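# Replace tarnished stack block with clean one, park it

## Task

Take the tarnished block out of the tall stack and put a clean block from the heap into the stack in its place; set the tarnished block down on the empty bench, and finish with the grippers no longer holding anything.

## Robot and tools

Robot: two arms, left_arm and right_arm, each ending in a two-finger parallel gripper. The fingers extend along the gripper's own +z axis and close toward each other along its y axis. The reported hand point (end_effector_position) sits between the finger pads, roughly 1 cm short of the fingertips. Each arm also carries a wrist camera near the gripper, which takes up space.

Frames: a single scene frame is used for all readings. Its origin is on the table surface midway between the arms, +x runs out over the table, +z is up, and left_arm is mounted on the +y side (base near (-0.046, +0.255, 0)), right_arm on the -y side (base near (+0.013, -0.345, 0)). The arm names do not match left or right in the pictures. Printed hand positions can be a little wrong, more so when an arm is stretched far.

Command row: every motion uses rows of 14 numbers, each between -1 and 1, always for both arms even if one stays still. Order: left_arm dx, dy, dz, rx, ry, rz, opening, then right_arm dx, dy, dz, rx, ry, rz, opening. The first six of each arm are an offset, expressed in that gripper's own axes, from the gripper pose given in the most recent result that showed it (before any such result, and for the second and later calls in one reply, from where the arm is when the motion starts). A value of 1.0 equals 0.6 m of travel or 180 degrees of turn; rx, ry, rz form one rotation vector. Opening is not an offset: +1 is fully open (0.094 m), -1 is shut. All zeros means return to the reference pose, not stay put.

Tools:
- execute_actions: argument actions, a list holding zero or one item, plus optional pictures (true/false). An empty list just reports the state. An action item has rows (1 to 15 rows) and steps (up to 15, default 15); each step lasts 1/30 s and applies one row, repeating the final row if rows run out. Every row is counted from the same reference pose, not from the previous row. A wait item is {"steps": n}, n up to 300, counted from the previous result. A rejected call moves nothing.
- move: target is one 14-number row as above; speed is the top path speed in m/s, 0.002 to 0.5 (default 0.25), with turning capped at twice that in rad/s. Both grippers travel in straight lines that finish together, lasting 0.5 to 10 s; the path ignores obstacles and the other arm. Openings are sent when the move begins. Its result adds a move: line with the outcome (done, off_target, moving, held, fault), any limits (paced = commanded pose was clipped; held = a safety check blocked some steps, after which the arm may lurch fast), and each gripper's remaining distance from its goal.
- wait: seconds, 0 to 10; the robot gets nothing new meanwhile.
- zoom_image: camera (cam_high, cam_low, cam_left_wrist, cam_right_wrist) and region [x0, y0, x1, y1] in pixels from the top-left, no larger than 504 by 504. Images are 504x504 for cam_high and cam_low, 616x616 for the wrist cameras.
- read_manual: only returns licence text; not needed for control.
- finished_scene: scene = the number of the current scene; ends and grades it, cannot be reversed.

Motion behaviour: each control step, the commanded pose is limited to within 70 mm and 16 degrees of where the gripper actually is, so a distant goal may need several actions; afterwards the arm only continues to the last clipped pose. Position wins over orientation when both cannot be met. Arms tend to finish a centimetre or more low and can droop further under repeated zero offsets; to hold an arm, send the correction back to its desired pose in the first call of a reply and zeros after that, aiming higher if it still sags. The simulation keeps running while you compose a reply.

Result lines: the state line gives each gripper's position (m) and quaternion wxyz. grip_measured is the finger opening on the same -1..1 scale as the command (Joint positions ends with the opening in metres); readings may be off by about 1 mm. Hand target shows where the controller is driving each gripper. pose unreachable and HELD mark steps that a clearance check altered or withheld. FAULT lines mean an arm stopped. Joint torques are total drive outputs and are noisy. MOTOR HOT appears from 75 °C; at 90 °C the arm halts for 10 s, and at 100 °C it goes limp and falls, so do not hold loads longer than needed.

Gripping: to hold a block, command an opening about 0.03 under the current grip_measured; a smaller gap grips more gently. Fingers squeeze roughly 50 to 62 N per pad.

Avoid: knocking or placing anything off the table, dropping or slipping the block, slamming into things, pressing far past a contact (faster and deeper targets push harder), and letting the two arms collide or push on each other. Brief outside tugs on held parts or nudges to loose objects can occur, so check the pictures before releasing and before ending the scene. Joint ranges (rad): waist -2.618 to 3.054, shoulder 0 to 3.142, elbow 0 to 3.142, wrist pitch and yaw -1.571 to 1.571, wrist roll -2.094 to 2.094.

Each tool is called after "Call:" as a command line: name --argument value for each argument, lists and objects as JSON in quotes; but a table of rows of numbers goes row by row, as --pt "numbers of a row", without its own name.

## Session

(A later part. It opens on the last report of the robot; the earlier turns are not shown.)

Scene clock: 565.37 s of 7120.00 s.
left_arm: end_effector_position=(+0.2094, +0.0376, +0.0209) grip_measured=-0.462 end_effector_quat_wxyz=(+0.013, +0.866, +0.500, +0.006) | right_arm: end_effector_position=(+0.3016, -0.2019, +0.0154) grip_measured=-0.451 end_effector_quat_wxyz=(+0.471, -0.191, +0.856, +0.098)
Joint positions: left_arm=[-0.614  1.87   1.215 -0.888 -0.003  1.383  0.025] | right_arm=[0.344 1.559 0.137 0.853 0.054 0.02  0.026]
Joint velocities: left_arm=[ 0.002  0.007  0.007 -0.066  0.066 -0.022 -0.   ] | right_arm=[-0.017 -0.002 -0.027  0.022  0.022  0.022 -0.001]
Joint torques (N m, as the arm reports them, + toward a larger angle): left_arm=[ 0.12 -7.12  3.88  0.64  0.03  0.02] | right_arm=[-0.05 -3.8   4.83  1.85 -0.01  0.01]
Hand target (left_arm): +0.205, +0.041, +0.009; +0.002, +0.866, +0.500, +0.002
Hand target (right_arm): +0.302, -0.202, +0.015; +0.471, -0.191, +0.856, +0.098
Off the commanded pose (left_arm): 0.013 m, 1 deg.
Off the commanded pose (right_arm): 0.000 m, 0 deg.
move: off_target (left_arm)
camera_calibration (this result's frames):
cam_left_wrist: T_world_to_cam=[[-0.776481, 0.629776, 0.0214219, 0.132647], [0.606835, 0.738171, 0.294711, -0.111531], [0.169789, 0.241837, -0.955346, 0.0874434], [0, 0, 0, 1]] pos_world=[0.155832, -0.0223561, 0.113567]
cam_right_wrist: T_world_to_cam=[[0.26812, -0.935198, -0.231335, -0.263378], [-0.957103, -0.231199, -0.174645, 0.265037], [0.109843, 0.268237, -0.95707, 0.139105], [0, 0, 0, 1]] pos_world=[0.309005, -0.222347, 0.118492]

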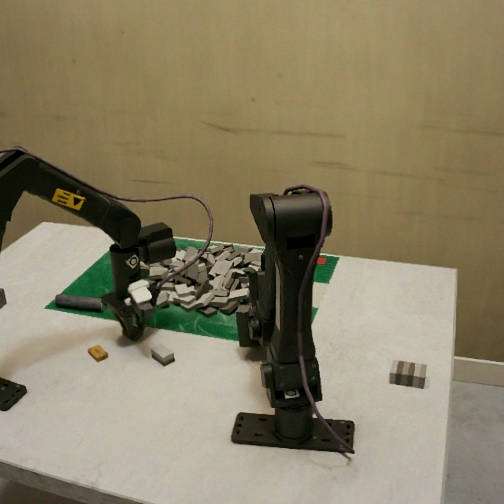

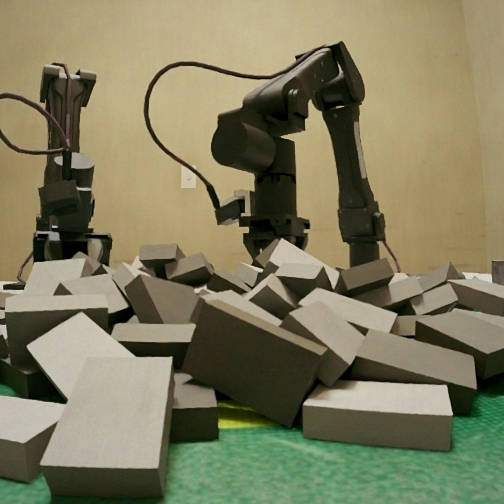

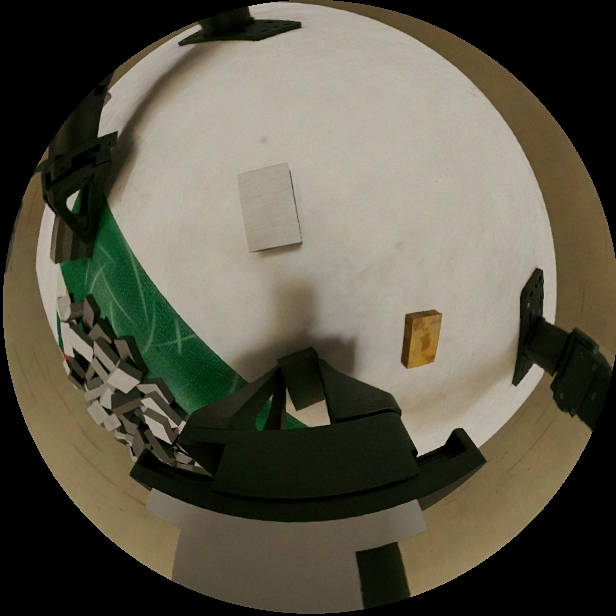

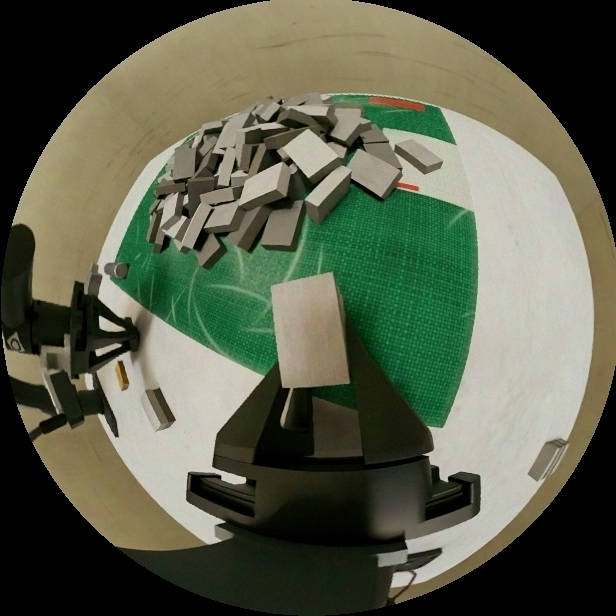

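Open gently while keeping a downward aim.

Call:
execute_actions --actions '[{"rows":[[0,-0.01,0.024,0,0,0,-0.47,0,0,0,0,0,0,-0.5],[0,-0.01,0.024,0,0,0,-0.45,0,0,0,0,0,0,-0.5],[0,-0.01,0.024,0,0,0,-0.43,0,0,0,0,0,0,-0.5],[0,-0.01,0.024,0,0,0,-0.41,0,0,0,0,0,0,-0.5],[0,-0.01,0.024,0,0,0,-0.38,0,0,0,0,0,0,-0.5],[0,-0.01,0.024,0,0,0,-0.3,0,0,0,0,0,0,-0.5],[0,-0.01,0.024,0,0,0,-0.15,0,0,0,0,0,0,-0.5]],"steps":15}]'

Call:
zoom_image --camera "cam_left_wrist" --region '[220,270,390,440]'

Scene clock: 579.83 s of 7120.00 s.
left_arm: end_effector_position=(+0.2101, +0.0369, +0.0164) grip_measured=-0.152 end_effector_quat_wxyz=(+0.022, +0.866, +0.500, +0.009) | right_arm: end_effector_position=(+0.3016, -0.2019, +0.0154) grip_measured=-0.451 end_effector_quat_wxyz=(+0.471, -0.191, +0.856, +0.098)
Joint positions: left_arm=[-0.614  1.864  1.187 -0.847 -0.003  1.383  0.04 ] | right_arm=[0.344 1.559 0.137 0.853 0.054 0.02  0.026]
Joint velocities: left_arm=[-0.012  0.017 -0.002 -0.037 -0.037 -0.007 -0.002] | right_arm=[ 0.022  0.012 -0.007  0.066 -0.081  0.037 -0.001]
Joint torques (N m, as the arm reports them, + toward a larger angle): left_arm=[-0.21 -7.56  3.53  0.67  0.02 -0.02] | right_arm=[-0.05 -3.83  4.81  1.85 -0.01  0.01]
Hand target (left_arm): +0.204, +0.041, +0.007; +0.012, +0.866, +0.500, +0.006
Hand target (right_arm): +0.302, -0.202, +0.015; +0.471, -0.191, +0.856, +0.098
Off the commanded pose (left_arm): 0.012 m, 1 deg.
Off the commanded pose (right_arm): 0.000 m, 0 deg.
Steps of this call (steps 1 to 90: nothing new was sent; then 10.97 s passed at rest; steps 91 to 105: all 15 steps of this action). Readings (end_effector_position):
91: left_arm (+0.2093, +0.0376, +0.0199) | right_arm (+0.3016, -0.2019, +0.0154)
92: left_arm (+0.2094, +0.0376, +0.0201) | right_arm (+0.3016, -0.2019, +0.0154)
94: left_arm (+0.2093, +0.0376, +0.0198) | right_arm (+0.3016, -0.2019, +0.0154)
98: left_arm (+0.2095, +0.0374, +0.0164) | right_arm (+0.3016, -0.2019, +0.0154)
105: the state above
camera_calibration (this result's frames):
cam_left_wrist: T_world_to_cam=[[-0.776653, 0.629925, 0.00235865, 0.134074], [0.602583, 0.741841, 0.294221, -0.109426], [0.183587, 0.229929, -0.955734, 0.0807508], [0, 0, 0, 1]] pos_world=[0.155242, -0.0218472, 0.109055]
cam_right_wrist: T_world_to_cam=[[0.26812, -0.935198, -0.231335, -0.263378], [-0.957103, -0.231199, -0.174645, 0.265037], [0.109843, 0.268237, -0.95707, 0.139105], [0, 0, 0, 1]] pos_world=[0.309005, -0.222347, 0.118492]

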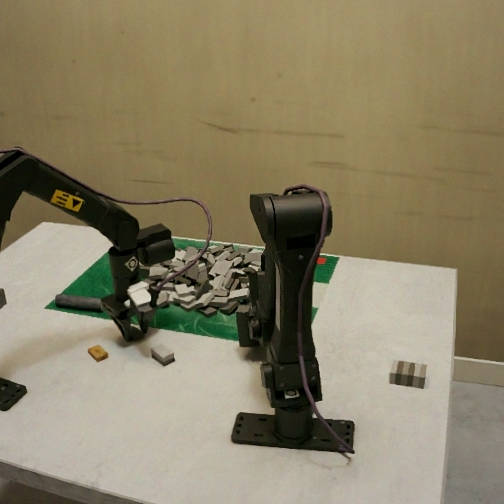

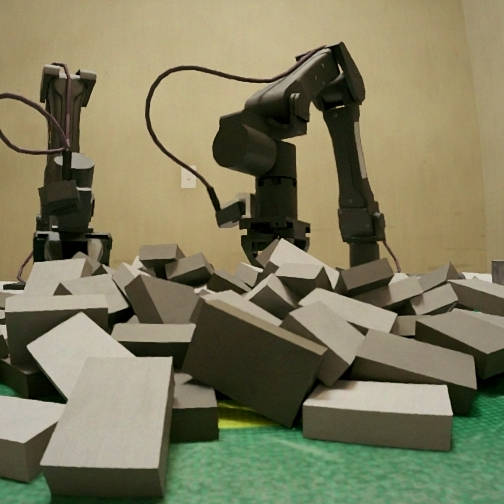

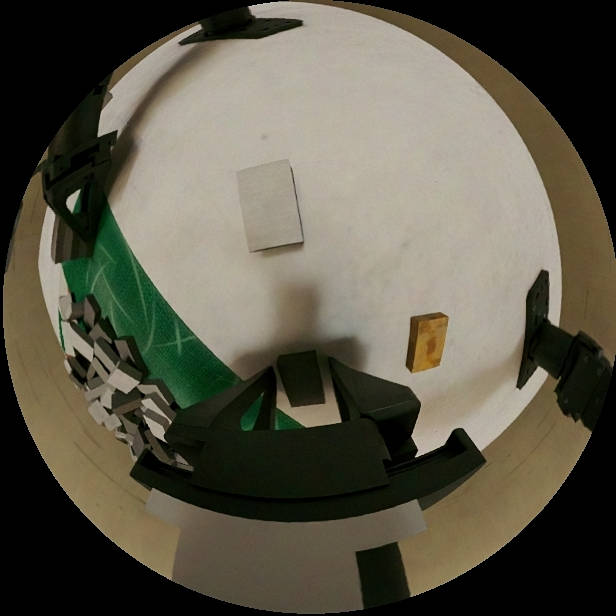

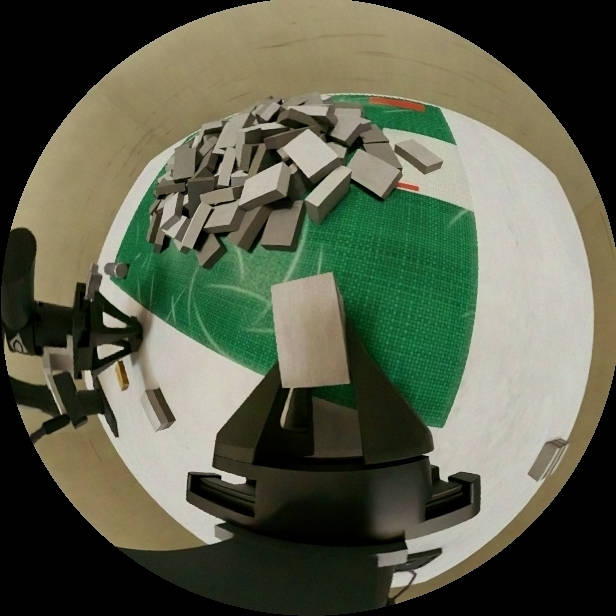

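Region (220, 270, 390, 440) of cam_left_wrist's 616x616 image, scaled by 2.965, with more detail than that image has.

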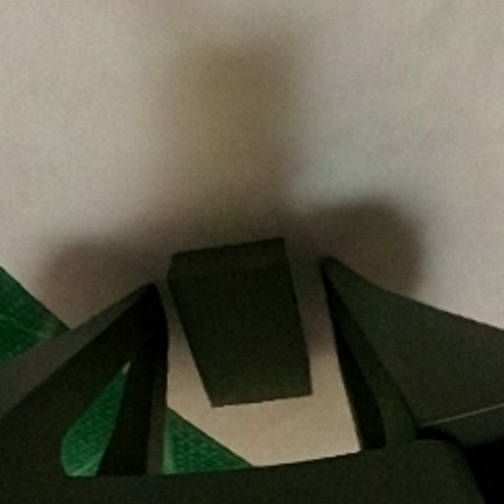

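Call:
move --target '[0,0,0,0,0,0,-0.51,0,0,0,0,0,0,-0.5]'

Call:
move --target '[0,0,-0.085,0,0,0,-0.51,0,0,0,0,0,0,-0.5]' --speed 0.06

Scene clock: 607.77 s of 7120.00 s.
left_arm: end_effector_position=(+0.2101, +0.0369, +0.0164) grip_measured=-0.473 end_effector_quat_wxyz=(+0.022, +0.866, +0.500, +0.009) | right_arm: end_effector_position=(+0.3016, -0.2019, +0.0154) grip_measured=-0.451 end_effector_quat_wxyz=(+0.471, -0.191, +0.856, +0.098)
Joint positions: left_arm=[-0.614  1.864  1.187 -0.847 -0.003  1.383  0.025] | right_arm=[0.344 1.559 0.137 0.853 0.054 0.02  0.026]
Joint velocities: left_arm=[-0.007  0.002 -0.002 -0.037 -0.007 -0.037 -0.   ] | right_arm=[-0.002 -0.002  0.012  0.051  0.007 -0.007 -0.001]
Joint torques (N m, as the arm reports them, + toward a larger angle): left_arm=[ 0.05 -8.3   6.03  0.49  0.03  0.02] | right_arm=[ 0.02 -3.81  4.84  1.85 -0.01  0.03]
Hand target (left_arm): +0.210, +0.037, +0.016; +0.022, +0.866, +0.500, +0.009
Hand target (right_arm): +0.302, -0.202, +0.015; +0.471, -0.191, +0.856, +0.098
Off the commanded pose (left_arm): 0.000 m, 0 deg.
Off the commanded pose (right_arm): 0.000 m, 0 deg.
After step 90, 24.23 s passed at rest.
move: done
camera_calibration (this result's frames):
cam_left_wrist: T_world_to_cam=[[-0.776653, 0.629925, 0.00235865, 0.134074], [0.602583, 0.741841, 0.294221, -0.109426], [0.183587, 0.229929, -0.955734, 0.0807508], [0, 0, 0, 1]] pos_world=[0.155242, -0.0218472, 0.109055]
cam_right_wrist: T_world_to_cam=[[0.26812, -0.935198, -0.231335, -0.263378], [-0.957103, -0.231199, -0.174645, 0.265037], [0.109843, 0.268237, -0.95707, 0.139105], [0, 0, 0, 1]] pos_world=[0.309005, -0.222347, 0.118492]

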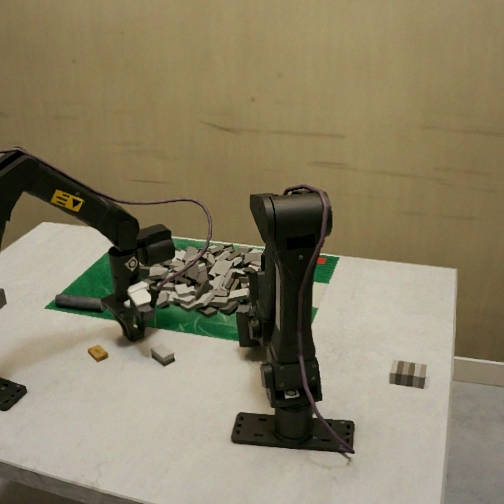

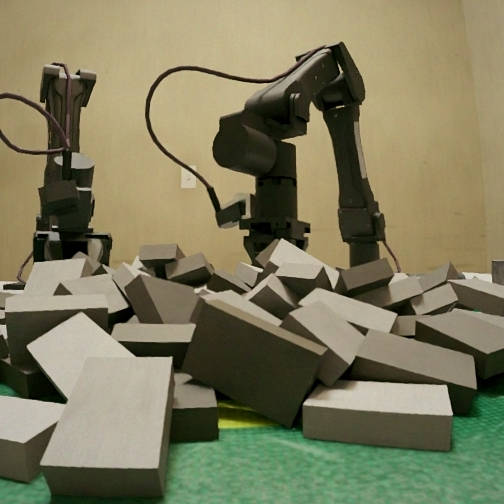

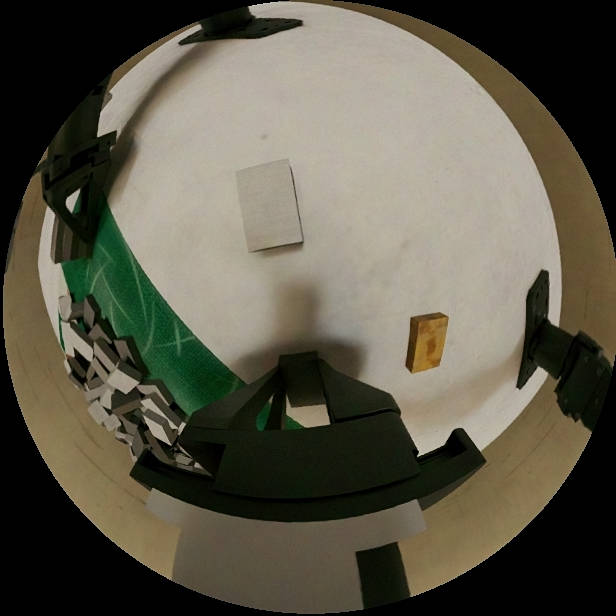

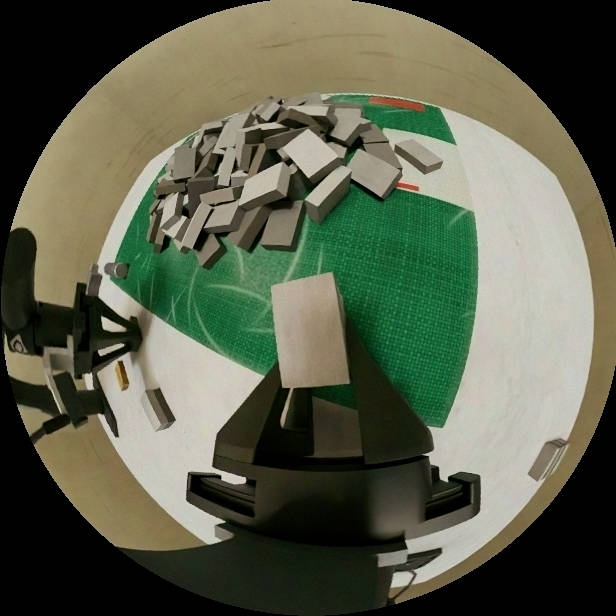

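Scene clock: 609.13 s of 7120.00 s.
left_arm: end_effector_position=(+0.2047, +0.0416, +0.0546) grip_measured=-0.473 end_effector_quat_wxyz=(+0.011, +0.866, +0.500, +0.005) | right_arm: end_effector_position=(+0.3016, -0.2019, +0.0154) grip_measured=-0.451 end_effector_quat_wxyz=(+0.471, -0.191, +0.856, +0.098)
Joint positions: left_arm=[-0.614  1.807  1.277 -1.017 -0.003  1.383  0.025] | right_arm=[0.344 1.559 0.137 0.853 0.054 0.02  0.026]
Joint velocities: left_arm=[-0.007 -0.012  0.012 -0.037 -0.037 -0.066 -0.   ] | right_arm=[ 0.002  0.002  0.007 -0.051  0.051  0.007  0.   ]
Joint torques (N m, as the arm reports them, + toward a larger angle): left_arm=[-0.05 -9.35  8.71  0.26  0.03  0.01] | right_arm=[-0.03 -3.84  4.79  1.85 -0.02  0.02]
Hand target (left_arm): +0.208, +0.039, +0.067; +0.022, +0.866, +0.500, +0.009
Hand target (right_arm): +0.302, -0.202, +0.015; +0.471, -0.191, +0.856, +0.098
Off the commanded pose (left_arm): 0.014 m, 1 deg.
Off the commanded pose (right_arm): 0.000 m, 0 deg.
move: off_target (left_arm)
camera_calibration (this result's frames):
cam_left_wrist: T_world_to_cam=[[-0.776406, 0.629712, 0.025615, 0.125546], [0.607772, 0.737363, 0.294804, -0.121785], [0.166754, 0.244456, -0.955214, 0.120025], [0, 0, 0, 1]] pos_world=[0.151478, -0.0185984, 0.147336]
cam_right_wrist: T_world_to_cam=[[0.26812, -0.935198, -0.231335, -0.263378], [-0.957103, -0.231199, -0.174645, 0.265037], [0.109843, 0.268237, -0.95707, 0.139105], [0, 0, 0, 1]] pos_world=[0.309005, -0.222347, 0.118492]

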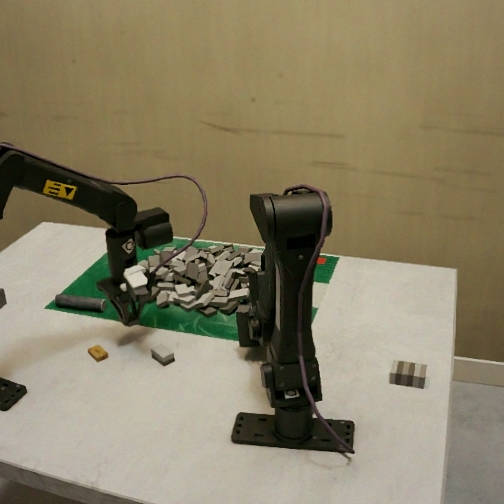

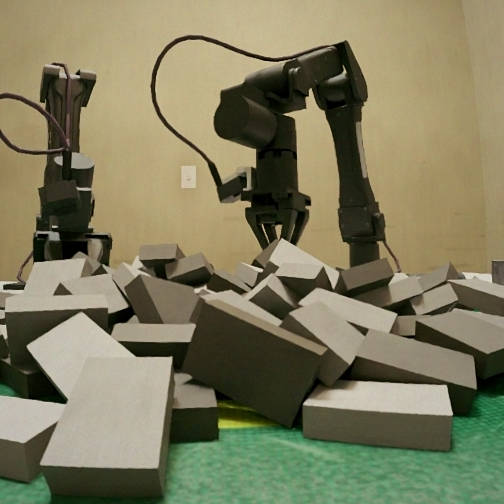

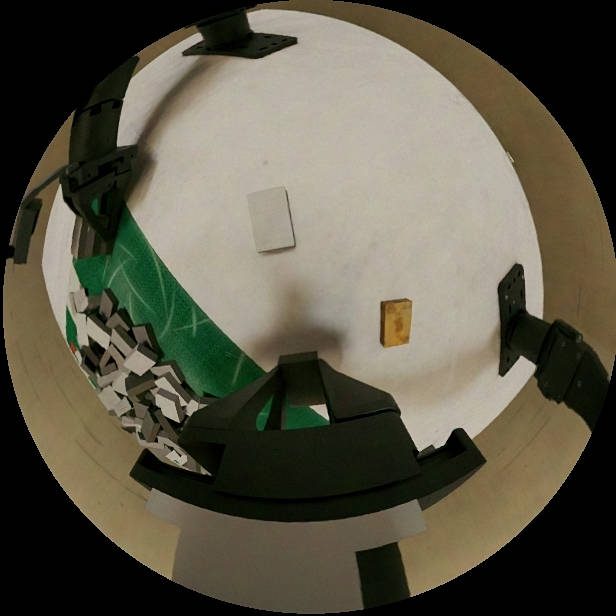

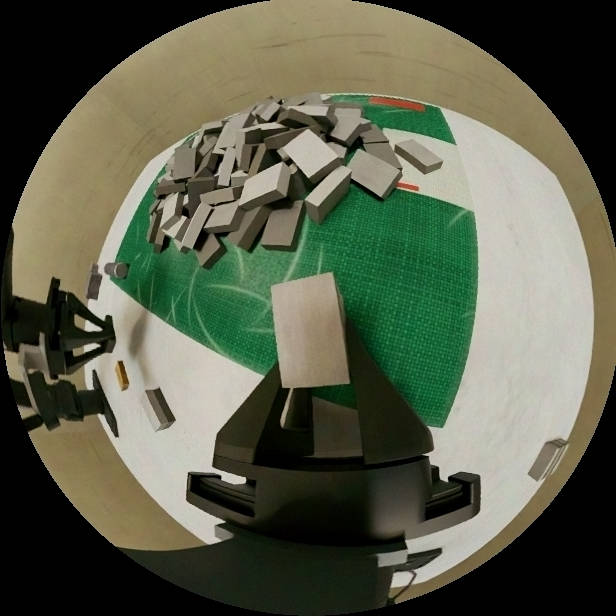

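Call:
move --target '[-0.184,0.008,-0.028,0,0,0,-0.51,0,0,0,0,0,0,-0.5]' --speed 0.06

Scene clock: 615.93 s of 7120.00 s.
left_arm: end_effector_position=(+0.1525, -0.0524, +0.0696) grip_measured=-0.473 end_effector_quat_wxyz=(+0.016, +0.867, +0.498, +0.003) | right_arm: end_effector_position=(+0.3016, -0.2019, +0.0154) grip_measured=-0.451 end_effector_quat_wxyz=(+0.471, -0.191, +0.856, +0.098)
Joint positions: left_arm=[-0.906  1.922  1.489 -1.105 -0.004  1.096  0.025] | right_arm=[0.344 1.559 0.137 0.853 0.054 0.02  0.026]
Joint velocities: left_arm=[-0.007  0.012 -0.007 -0.022  0.037 -0.037 -0.002] | right_arm=[ 0.012  0.022  0.012 -0.051  0.051  0.022 -0.001]
Joint torques (N m, as the arm reports them, + toward a larger angle): left_arm=[-0.56 -8.23  9.02  0.27 -0.01 -0.08] | right_arm=[-0.01 -3.79  4.84  1.85 -0.02  0.02]
Hand target (left_arm): +0.152, -0.055, +0.072; +0.011, +0.866, +0.500, +0.004
Hand target (right_arm): +0.302, -0.202, +0.015; +0.471, -0.191, +0.856, +0.098
Off the commanded pose (left_arm): 0.004 m, 1 deg.
Off the commanded pose (right_arm): 0.000 m, 0 deg.
After step 90, 1.63 s passed at rest.
move: done
camera_calibration (this result's frames):
cam_left_wrist: T_world_to_cam=[[-0.773228, 0.633871, 0.0180548, 0.144044], [0.611367, 0.737612, 0.286634, -0.0251425], [0.168371, 0.232671, -0.95787, 0.165346], [0, 0, 0, 1]] pos_world=[0.0989105, -0.111231, 0.162986]
cam_right_wrist: T_world_to_cam=[[0.26812, -0.935198, -0.231335, -0.263378], [-0.957103, -0.231199, -0.174645, 0.265037], [0.109843, 0.268237, -0.95707, 0.139105], [0, 0, 0, 1]] pos_world=[0.309005, -0.222347, 0.118492]

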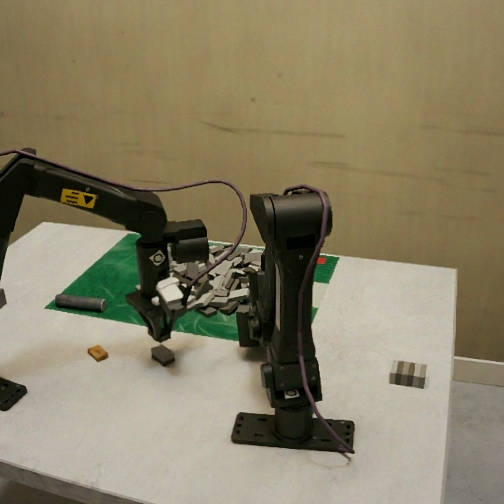

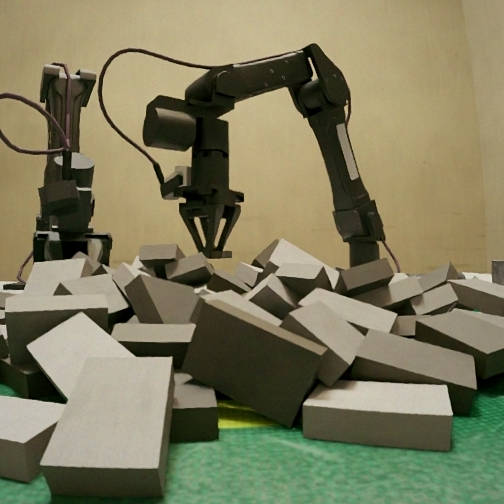

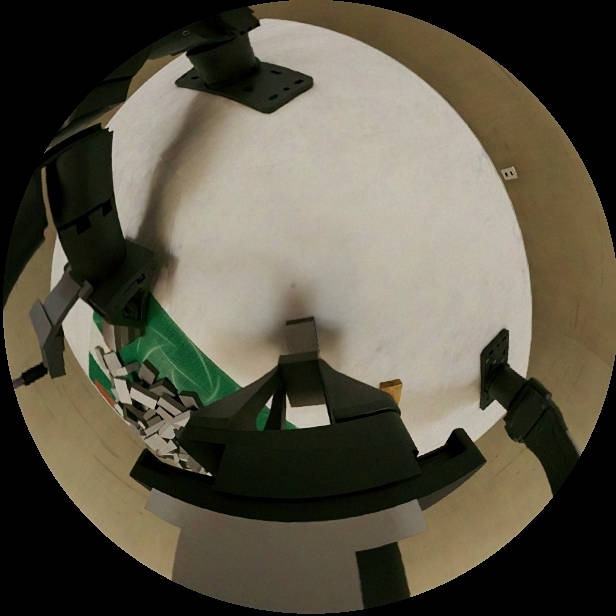

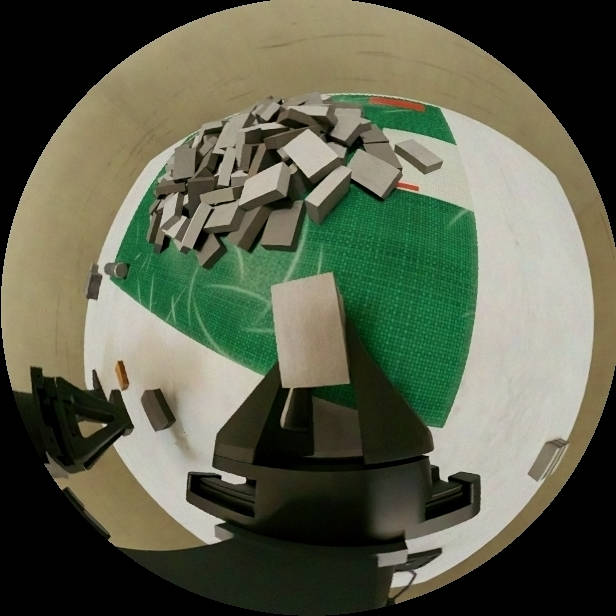

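Call:
move --target '[-0.008,0,0.03,0,0,0,-0.51,0,0,0,0,0,0,-0.5]' --speed 0.02

Call:
zoom_image --camera "cam_left_wrist" --region '[240,290,360,410]'

Call:
zoom_image --camera "cam_high" --region '[125,305,205,385]'

Scene clock: 630.87 s of 7120.00 s.
left_arm: end_effector_position=(+0.1561, -0.0581, +0.0607) grip_measured=-0.473 end_effector_quat_wxyz=(+0.026, +0.866, +0.499, +0.003) | right_arm: end_effector_position=(+0.3016, -0.2019, +0.0154) grip_measured=-0.451 end_effector_quat_wxyz=(+0.471, -0.191, +0.856, +0.098)
Joint positions: left_arm=[-0.906  1.936  1.47  -1.053 -0.004  1.093  0.025] | right_arm=[0.344 1.559 0.137 0.853 0.054 0.02  0.026]
Joint velocities: left_arm=[ 0.002 -0.002 -0.002  0.037 -0.037  0.007  0.   ] | right_arm=[-0.002 -0.007 -0.002 -0.037 -0.022 -0.007 -0.002]
Joint torques (N m, as the arm reports them, + toward a larger angle): left_arm=[-0.95 -8.53  4.81  0.57  0.01 -0.07] | right_arm=[-0.03 -3.82  4.83  1.86 -0.01  0.03]
Hand target (left_arm): +0.151, -0.057, +0.052; +0.016, +0.867, +0.498, +0.003
Hand target (right_arm): +0.302, -0.202, +0.015; +0.471, -0.191, +0.856, +0.098
Off the commanded pose (left_arm): 0.011 m, 1 deg.
Off the commanded pose (right_arm): 0.000 m, 0 deg.
After step 90, 10.63 s passed at rest.
move: off_target (left_arm)
camera_calibration (this result's frames):
cam_left_wrist: T_world_to_cam=[[-0.775489, 0.63136, -0.00111134, 0.151975], [0.605778, 0.744561, 0.280468, -0.0189416], [0.177904, 0.216827, -0.959863, 0.155178], [0, 0, 0, 1]] pos_world=[0.101722, -0.115494, 0.154431]
cam_right_wrist: T_world_to_cam=[[0.26812, -0.935198, -0.231335, -0.263378], [-0.957103, -0.231199, -0.174645, 0.265037], [0.109843, 0.268237, -0.95707, 0.139105], [0, 0, 0, 1]] pos_world=[0.309005, -0.222347, 0.118492]

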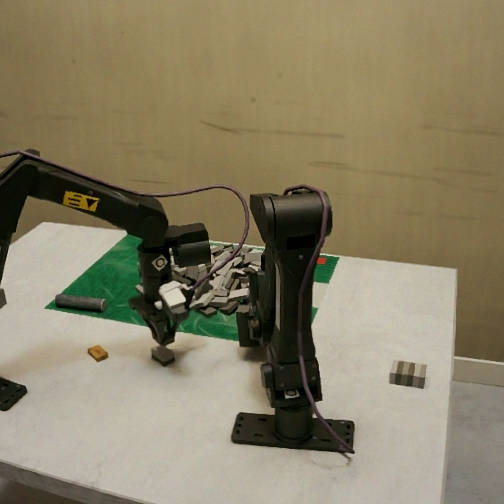

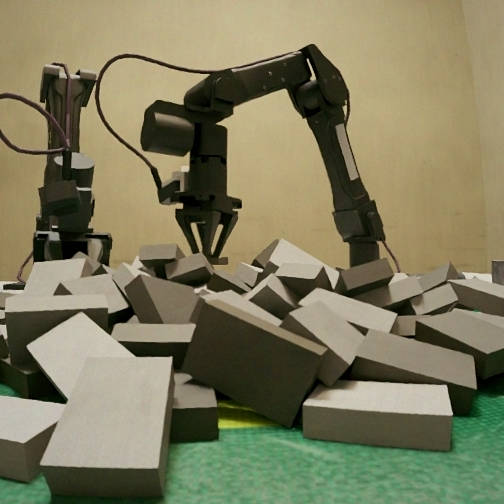

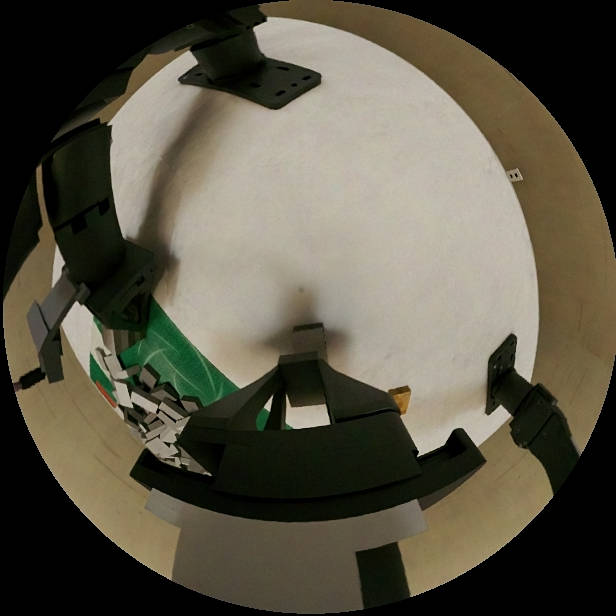

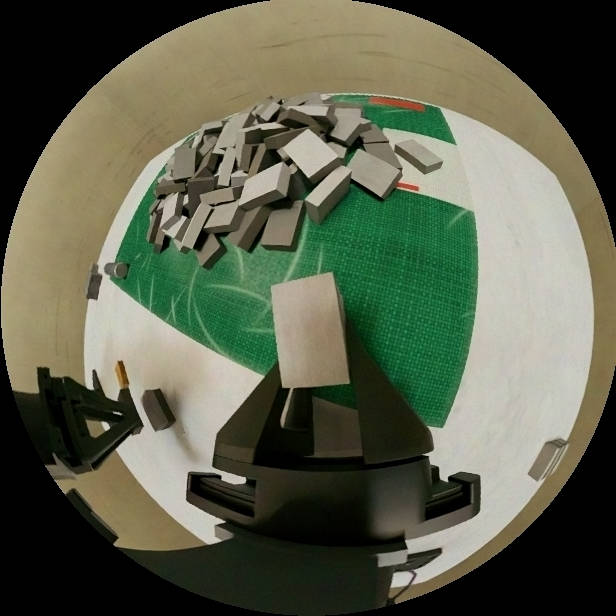

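Region (240, 290, 360, 410) of cam_left_wrist's 616x616 image, scaled by 4.200, with more detail than that image has.

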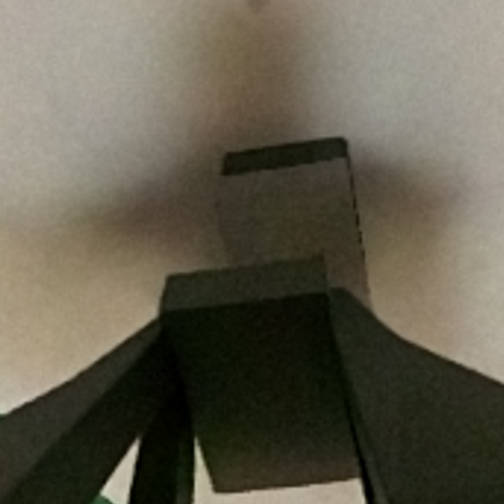

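Region (125, 305, 205, 385) of cam_high's 504x504 image, scaled by 6.300, with more detail than that image has.

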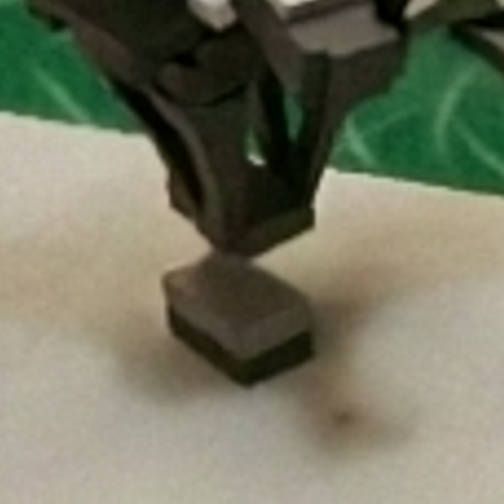

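Call:
move --target '[-0.008,-0.02,0.035,0,0,0,-0.51,0,0,0,0,0,0,-0.5]' --speed 0.02

Call:
zoom_image --camera "cam_left_wrist" --region '[240,290,360,410]'

Call:
zoom_image --camera "cam_high" --region '[125,305,205,385]'

Scene clock: 638.63 s of 7120.00 s.
left_arm: end_effector_position=(+0.1489, -0.0579, +0.0427) grip_measured=-0.473 end_effector_quat_wxyz=(+0.028, +0.866, +0.499, +0.003) | right_arm: end_effector_position=(+0.3016, -0.2019, +0.0154) grip_measured=-0.451 end_effector_quat_wxyz=(+0.471, -0.191, +0.856, +0.098)
Joint positions: left_arm=[-0.923  1.936  1.396 -0.976 -0.004  1.075  0.025] | right_arm=[0.344 1.559 0.137 0.853 0.054 0.02  0.026]
Joint velocities: left_arm=[ 0.012  0.017 -0.012 -0.022 -0.022 -0.051 -0.   ] | right_arm=[-0.002 -0.007  0.017 -0.051 -0.051 -0.007  0.   ]
Joint torques (N m, as the arm reports them, + toward a larger angle): left_arm=[-0.86 -9.48  4.52  0.59  0.01 -0.06] | right_arm=[ 0.   -3.8   4.82  1.85 -0.01  0.02]
Hand target (left_arm): +0.144, -0.057, +0.039; +0.026, +0.866, +0.499, +0.003
Hand target (right_arm): +0.302, -0.202, +0.015; +0.471, -0.191, +0.856, +0.098
Off the commanded pose (left_arm): 0.006 m, 0 deg.
Off the commanded pose (right_arm): 0.000 m, 0 deg.
After step 90, 3.30 s passed at rest.
move: done
camera_calibration (this result's frames):
cam_left_wrist: T_world_to_cam=[[-0.775952, 0.630778, -0.00412635, 0.146403], [0.604927, 0.745973, 0.278545, -0.00931292], [0.178778, 0.213641, -0.960414, 0.138892], [0, 0, 0, 1]] pos_world=[0.0944043, -0.115074, 0.136592]
cam_right_wrist: T_world_to_cam=[[0.26812, -0.935198, -0.231335, -0.263378], [-0.957103, -0.231199, -0.174645, 0.265037], [0.109843, 0.268237, -0.95707, 0.139105], [0, 0, 0, 1]] pos_world=[0.309005, -0.222347, 0.118492]

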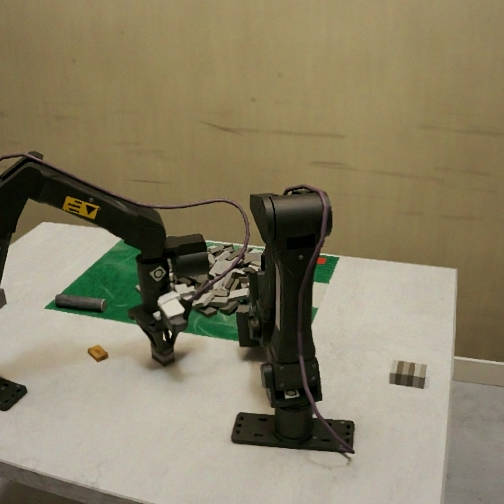

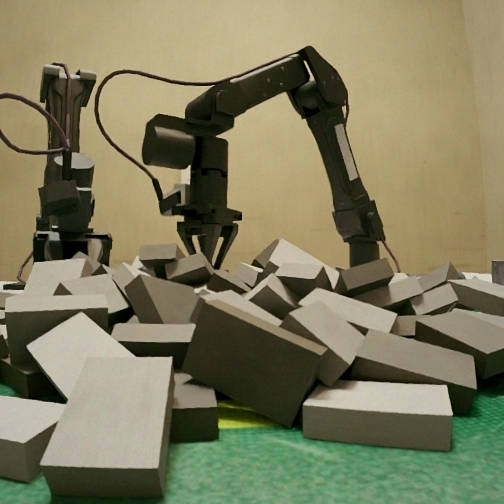

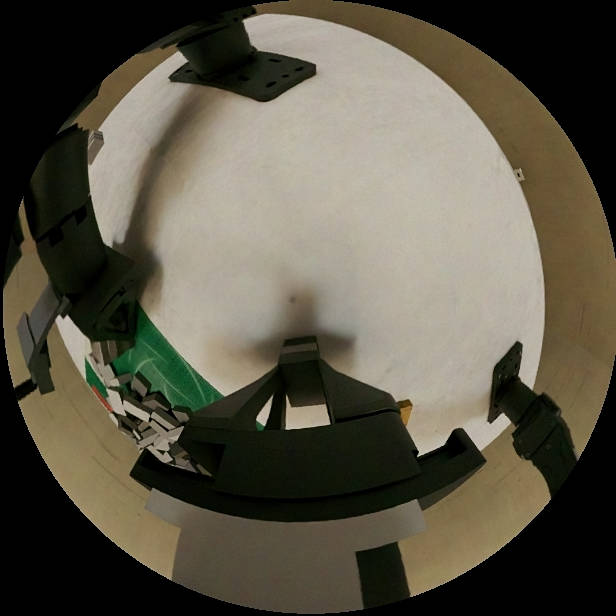

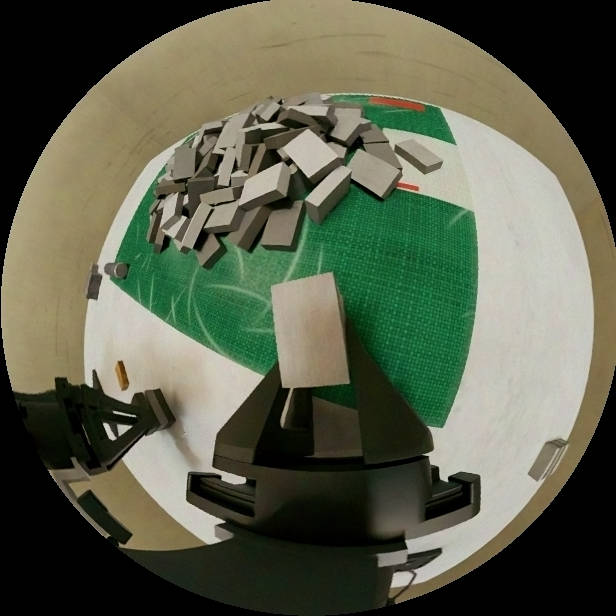

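Region (240, 290, 360, 410) of cam_left_wrist's 616x616 image, scaled by 4.200, with more detail than that image has.

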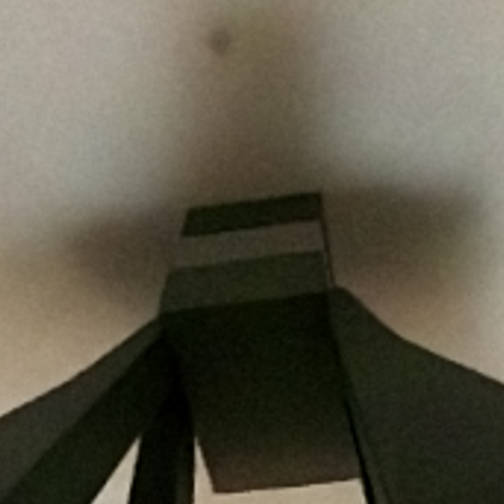

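Region (125, 305, 205, 385) of cam_high's 504x504 image, scaled by 6.300, with more detail than that image has.

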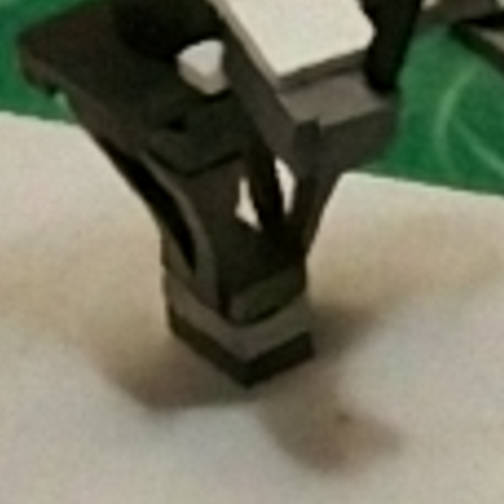

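Well aligned. Lower a bit.

Call:
move --target '[0,-0.007,0.013,0,0,0,-0.51,0,0,0,0,0,0,-0.5]' --speed 0.01

Call:
zoom_image --camera "cam_left_wrist" --region '[240,290,360,410]'

Scene clock: 646.83 s of 7120.00 s.
left_arm: end_effector_position=(+0.1494, -0.0589, +0.0392) grip_measured=-0.473 end_effector_quat_wxyz=(+0.032, +0.866, +0.500, +0.003) | right_arm: end_effector_position=(+0.3016, -0.2019, +0.0154) grip_measured=-0.451 end_effector_quat_wxyz=(+0.471, -0.191, +0.856, +0.098)
Joint positions: left_arm=[-0.923  1.936  1.381 -0.952 -0.004  1.075  0.025] | right_arm=[0.344 1.559 0.137 0.853 0.054 0.02  0.026]
Joint velocities: left_arm=[-0.027 -0.007 -0.007 -0.022  0.037 -0.051  0.   ] | right_arm=[ 0.002 -0.007  0.002  0.007 -0.081  0.007  0.   ]
Joint torques (N m, as the arm reports them, + toward a larger angle): left_arm=[-0.43 -9.33  4.5   0.62  0.01 -0.02] | right_arm=[-0.05 -3.84  4.85  1.84 -0.01  0.01]
Hand target (left_arm): +0.146, -0.056, +0.035; +0.027, +0.866, +0.499, +0.003
Hand target (right_arm): +0.302, -0.202, +0.015; +0.471, -0.191, +0.856, +0.098
Off the commanded pose (left_arm): 0.007 m, 1 deg.
Off the commanded pose (right_arm): 0.000 m, 0 deg.
After step 90, 4.00 s passed at rest.
move: done
camera_calibration (this result's frames):
cam_left_wrist: T_world_to_cam=[[-0.776392, 0.630121, -0.0127509, 0.147828], [0.603041, 0.748602, 0.275565, -0.00743697], [0.183184, 0.206257, -0.961198, 0.134624], [0, 0, 0, 1]] pos_world=[0.0945962, -0.115349, 0.133335]
cam_right_wrist: T_world_to_cam=[[0.26812, -0.935198, -0.231335, -0.263378], [-0.957103, -0.231199, -0.174645, 0.265037], [0.109843, 0.268237, -0.95707, 0.139105], [0, 0, 0, 1]] pos_world=[0.309005, -0.222347, 0.118492]

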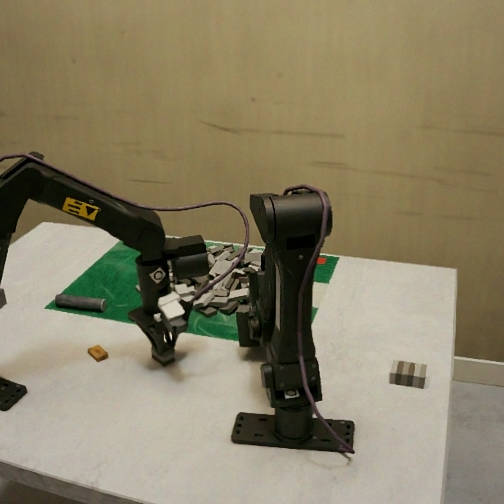

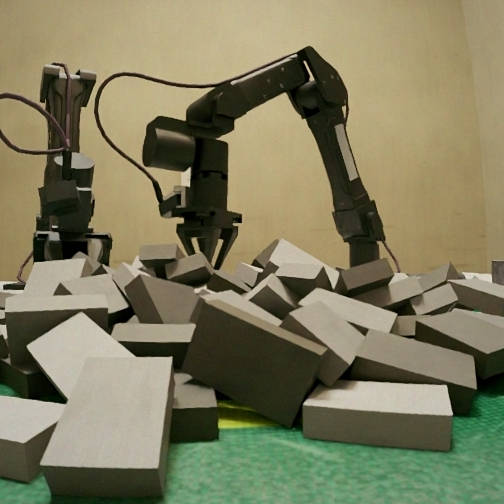

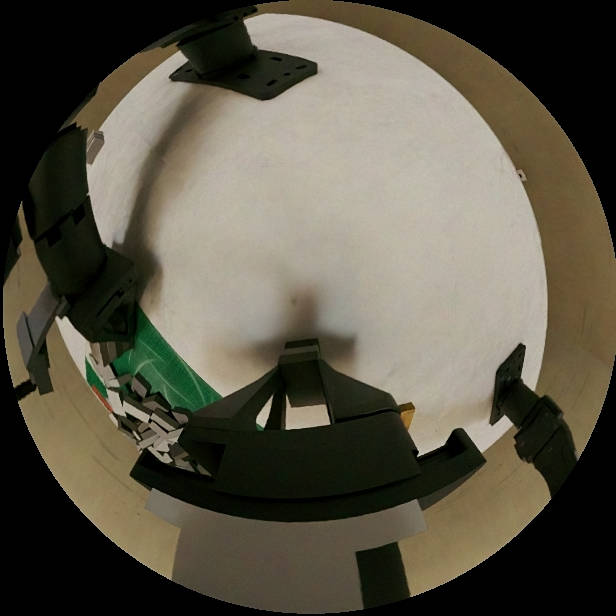

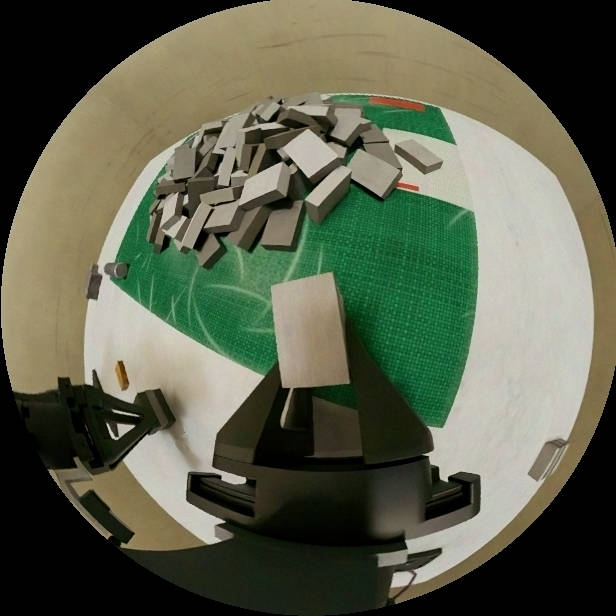

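Region (240, 290, 360, 410) of cam_left_wrist's 616x616 image, scaled by 4.200, with more detail than that image has.

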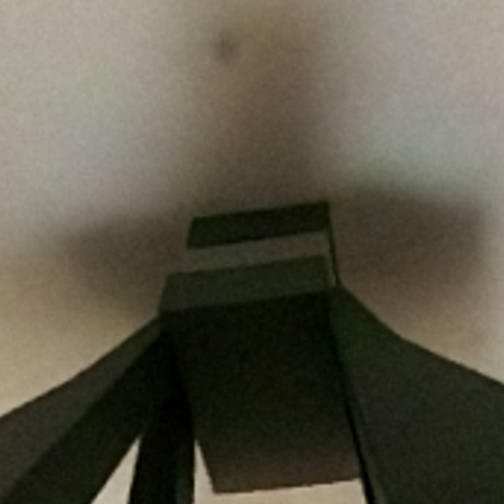

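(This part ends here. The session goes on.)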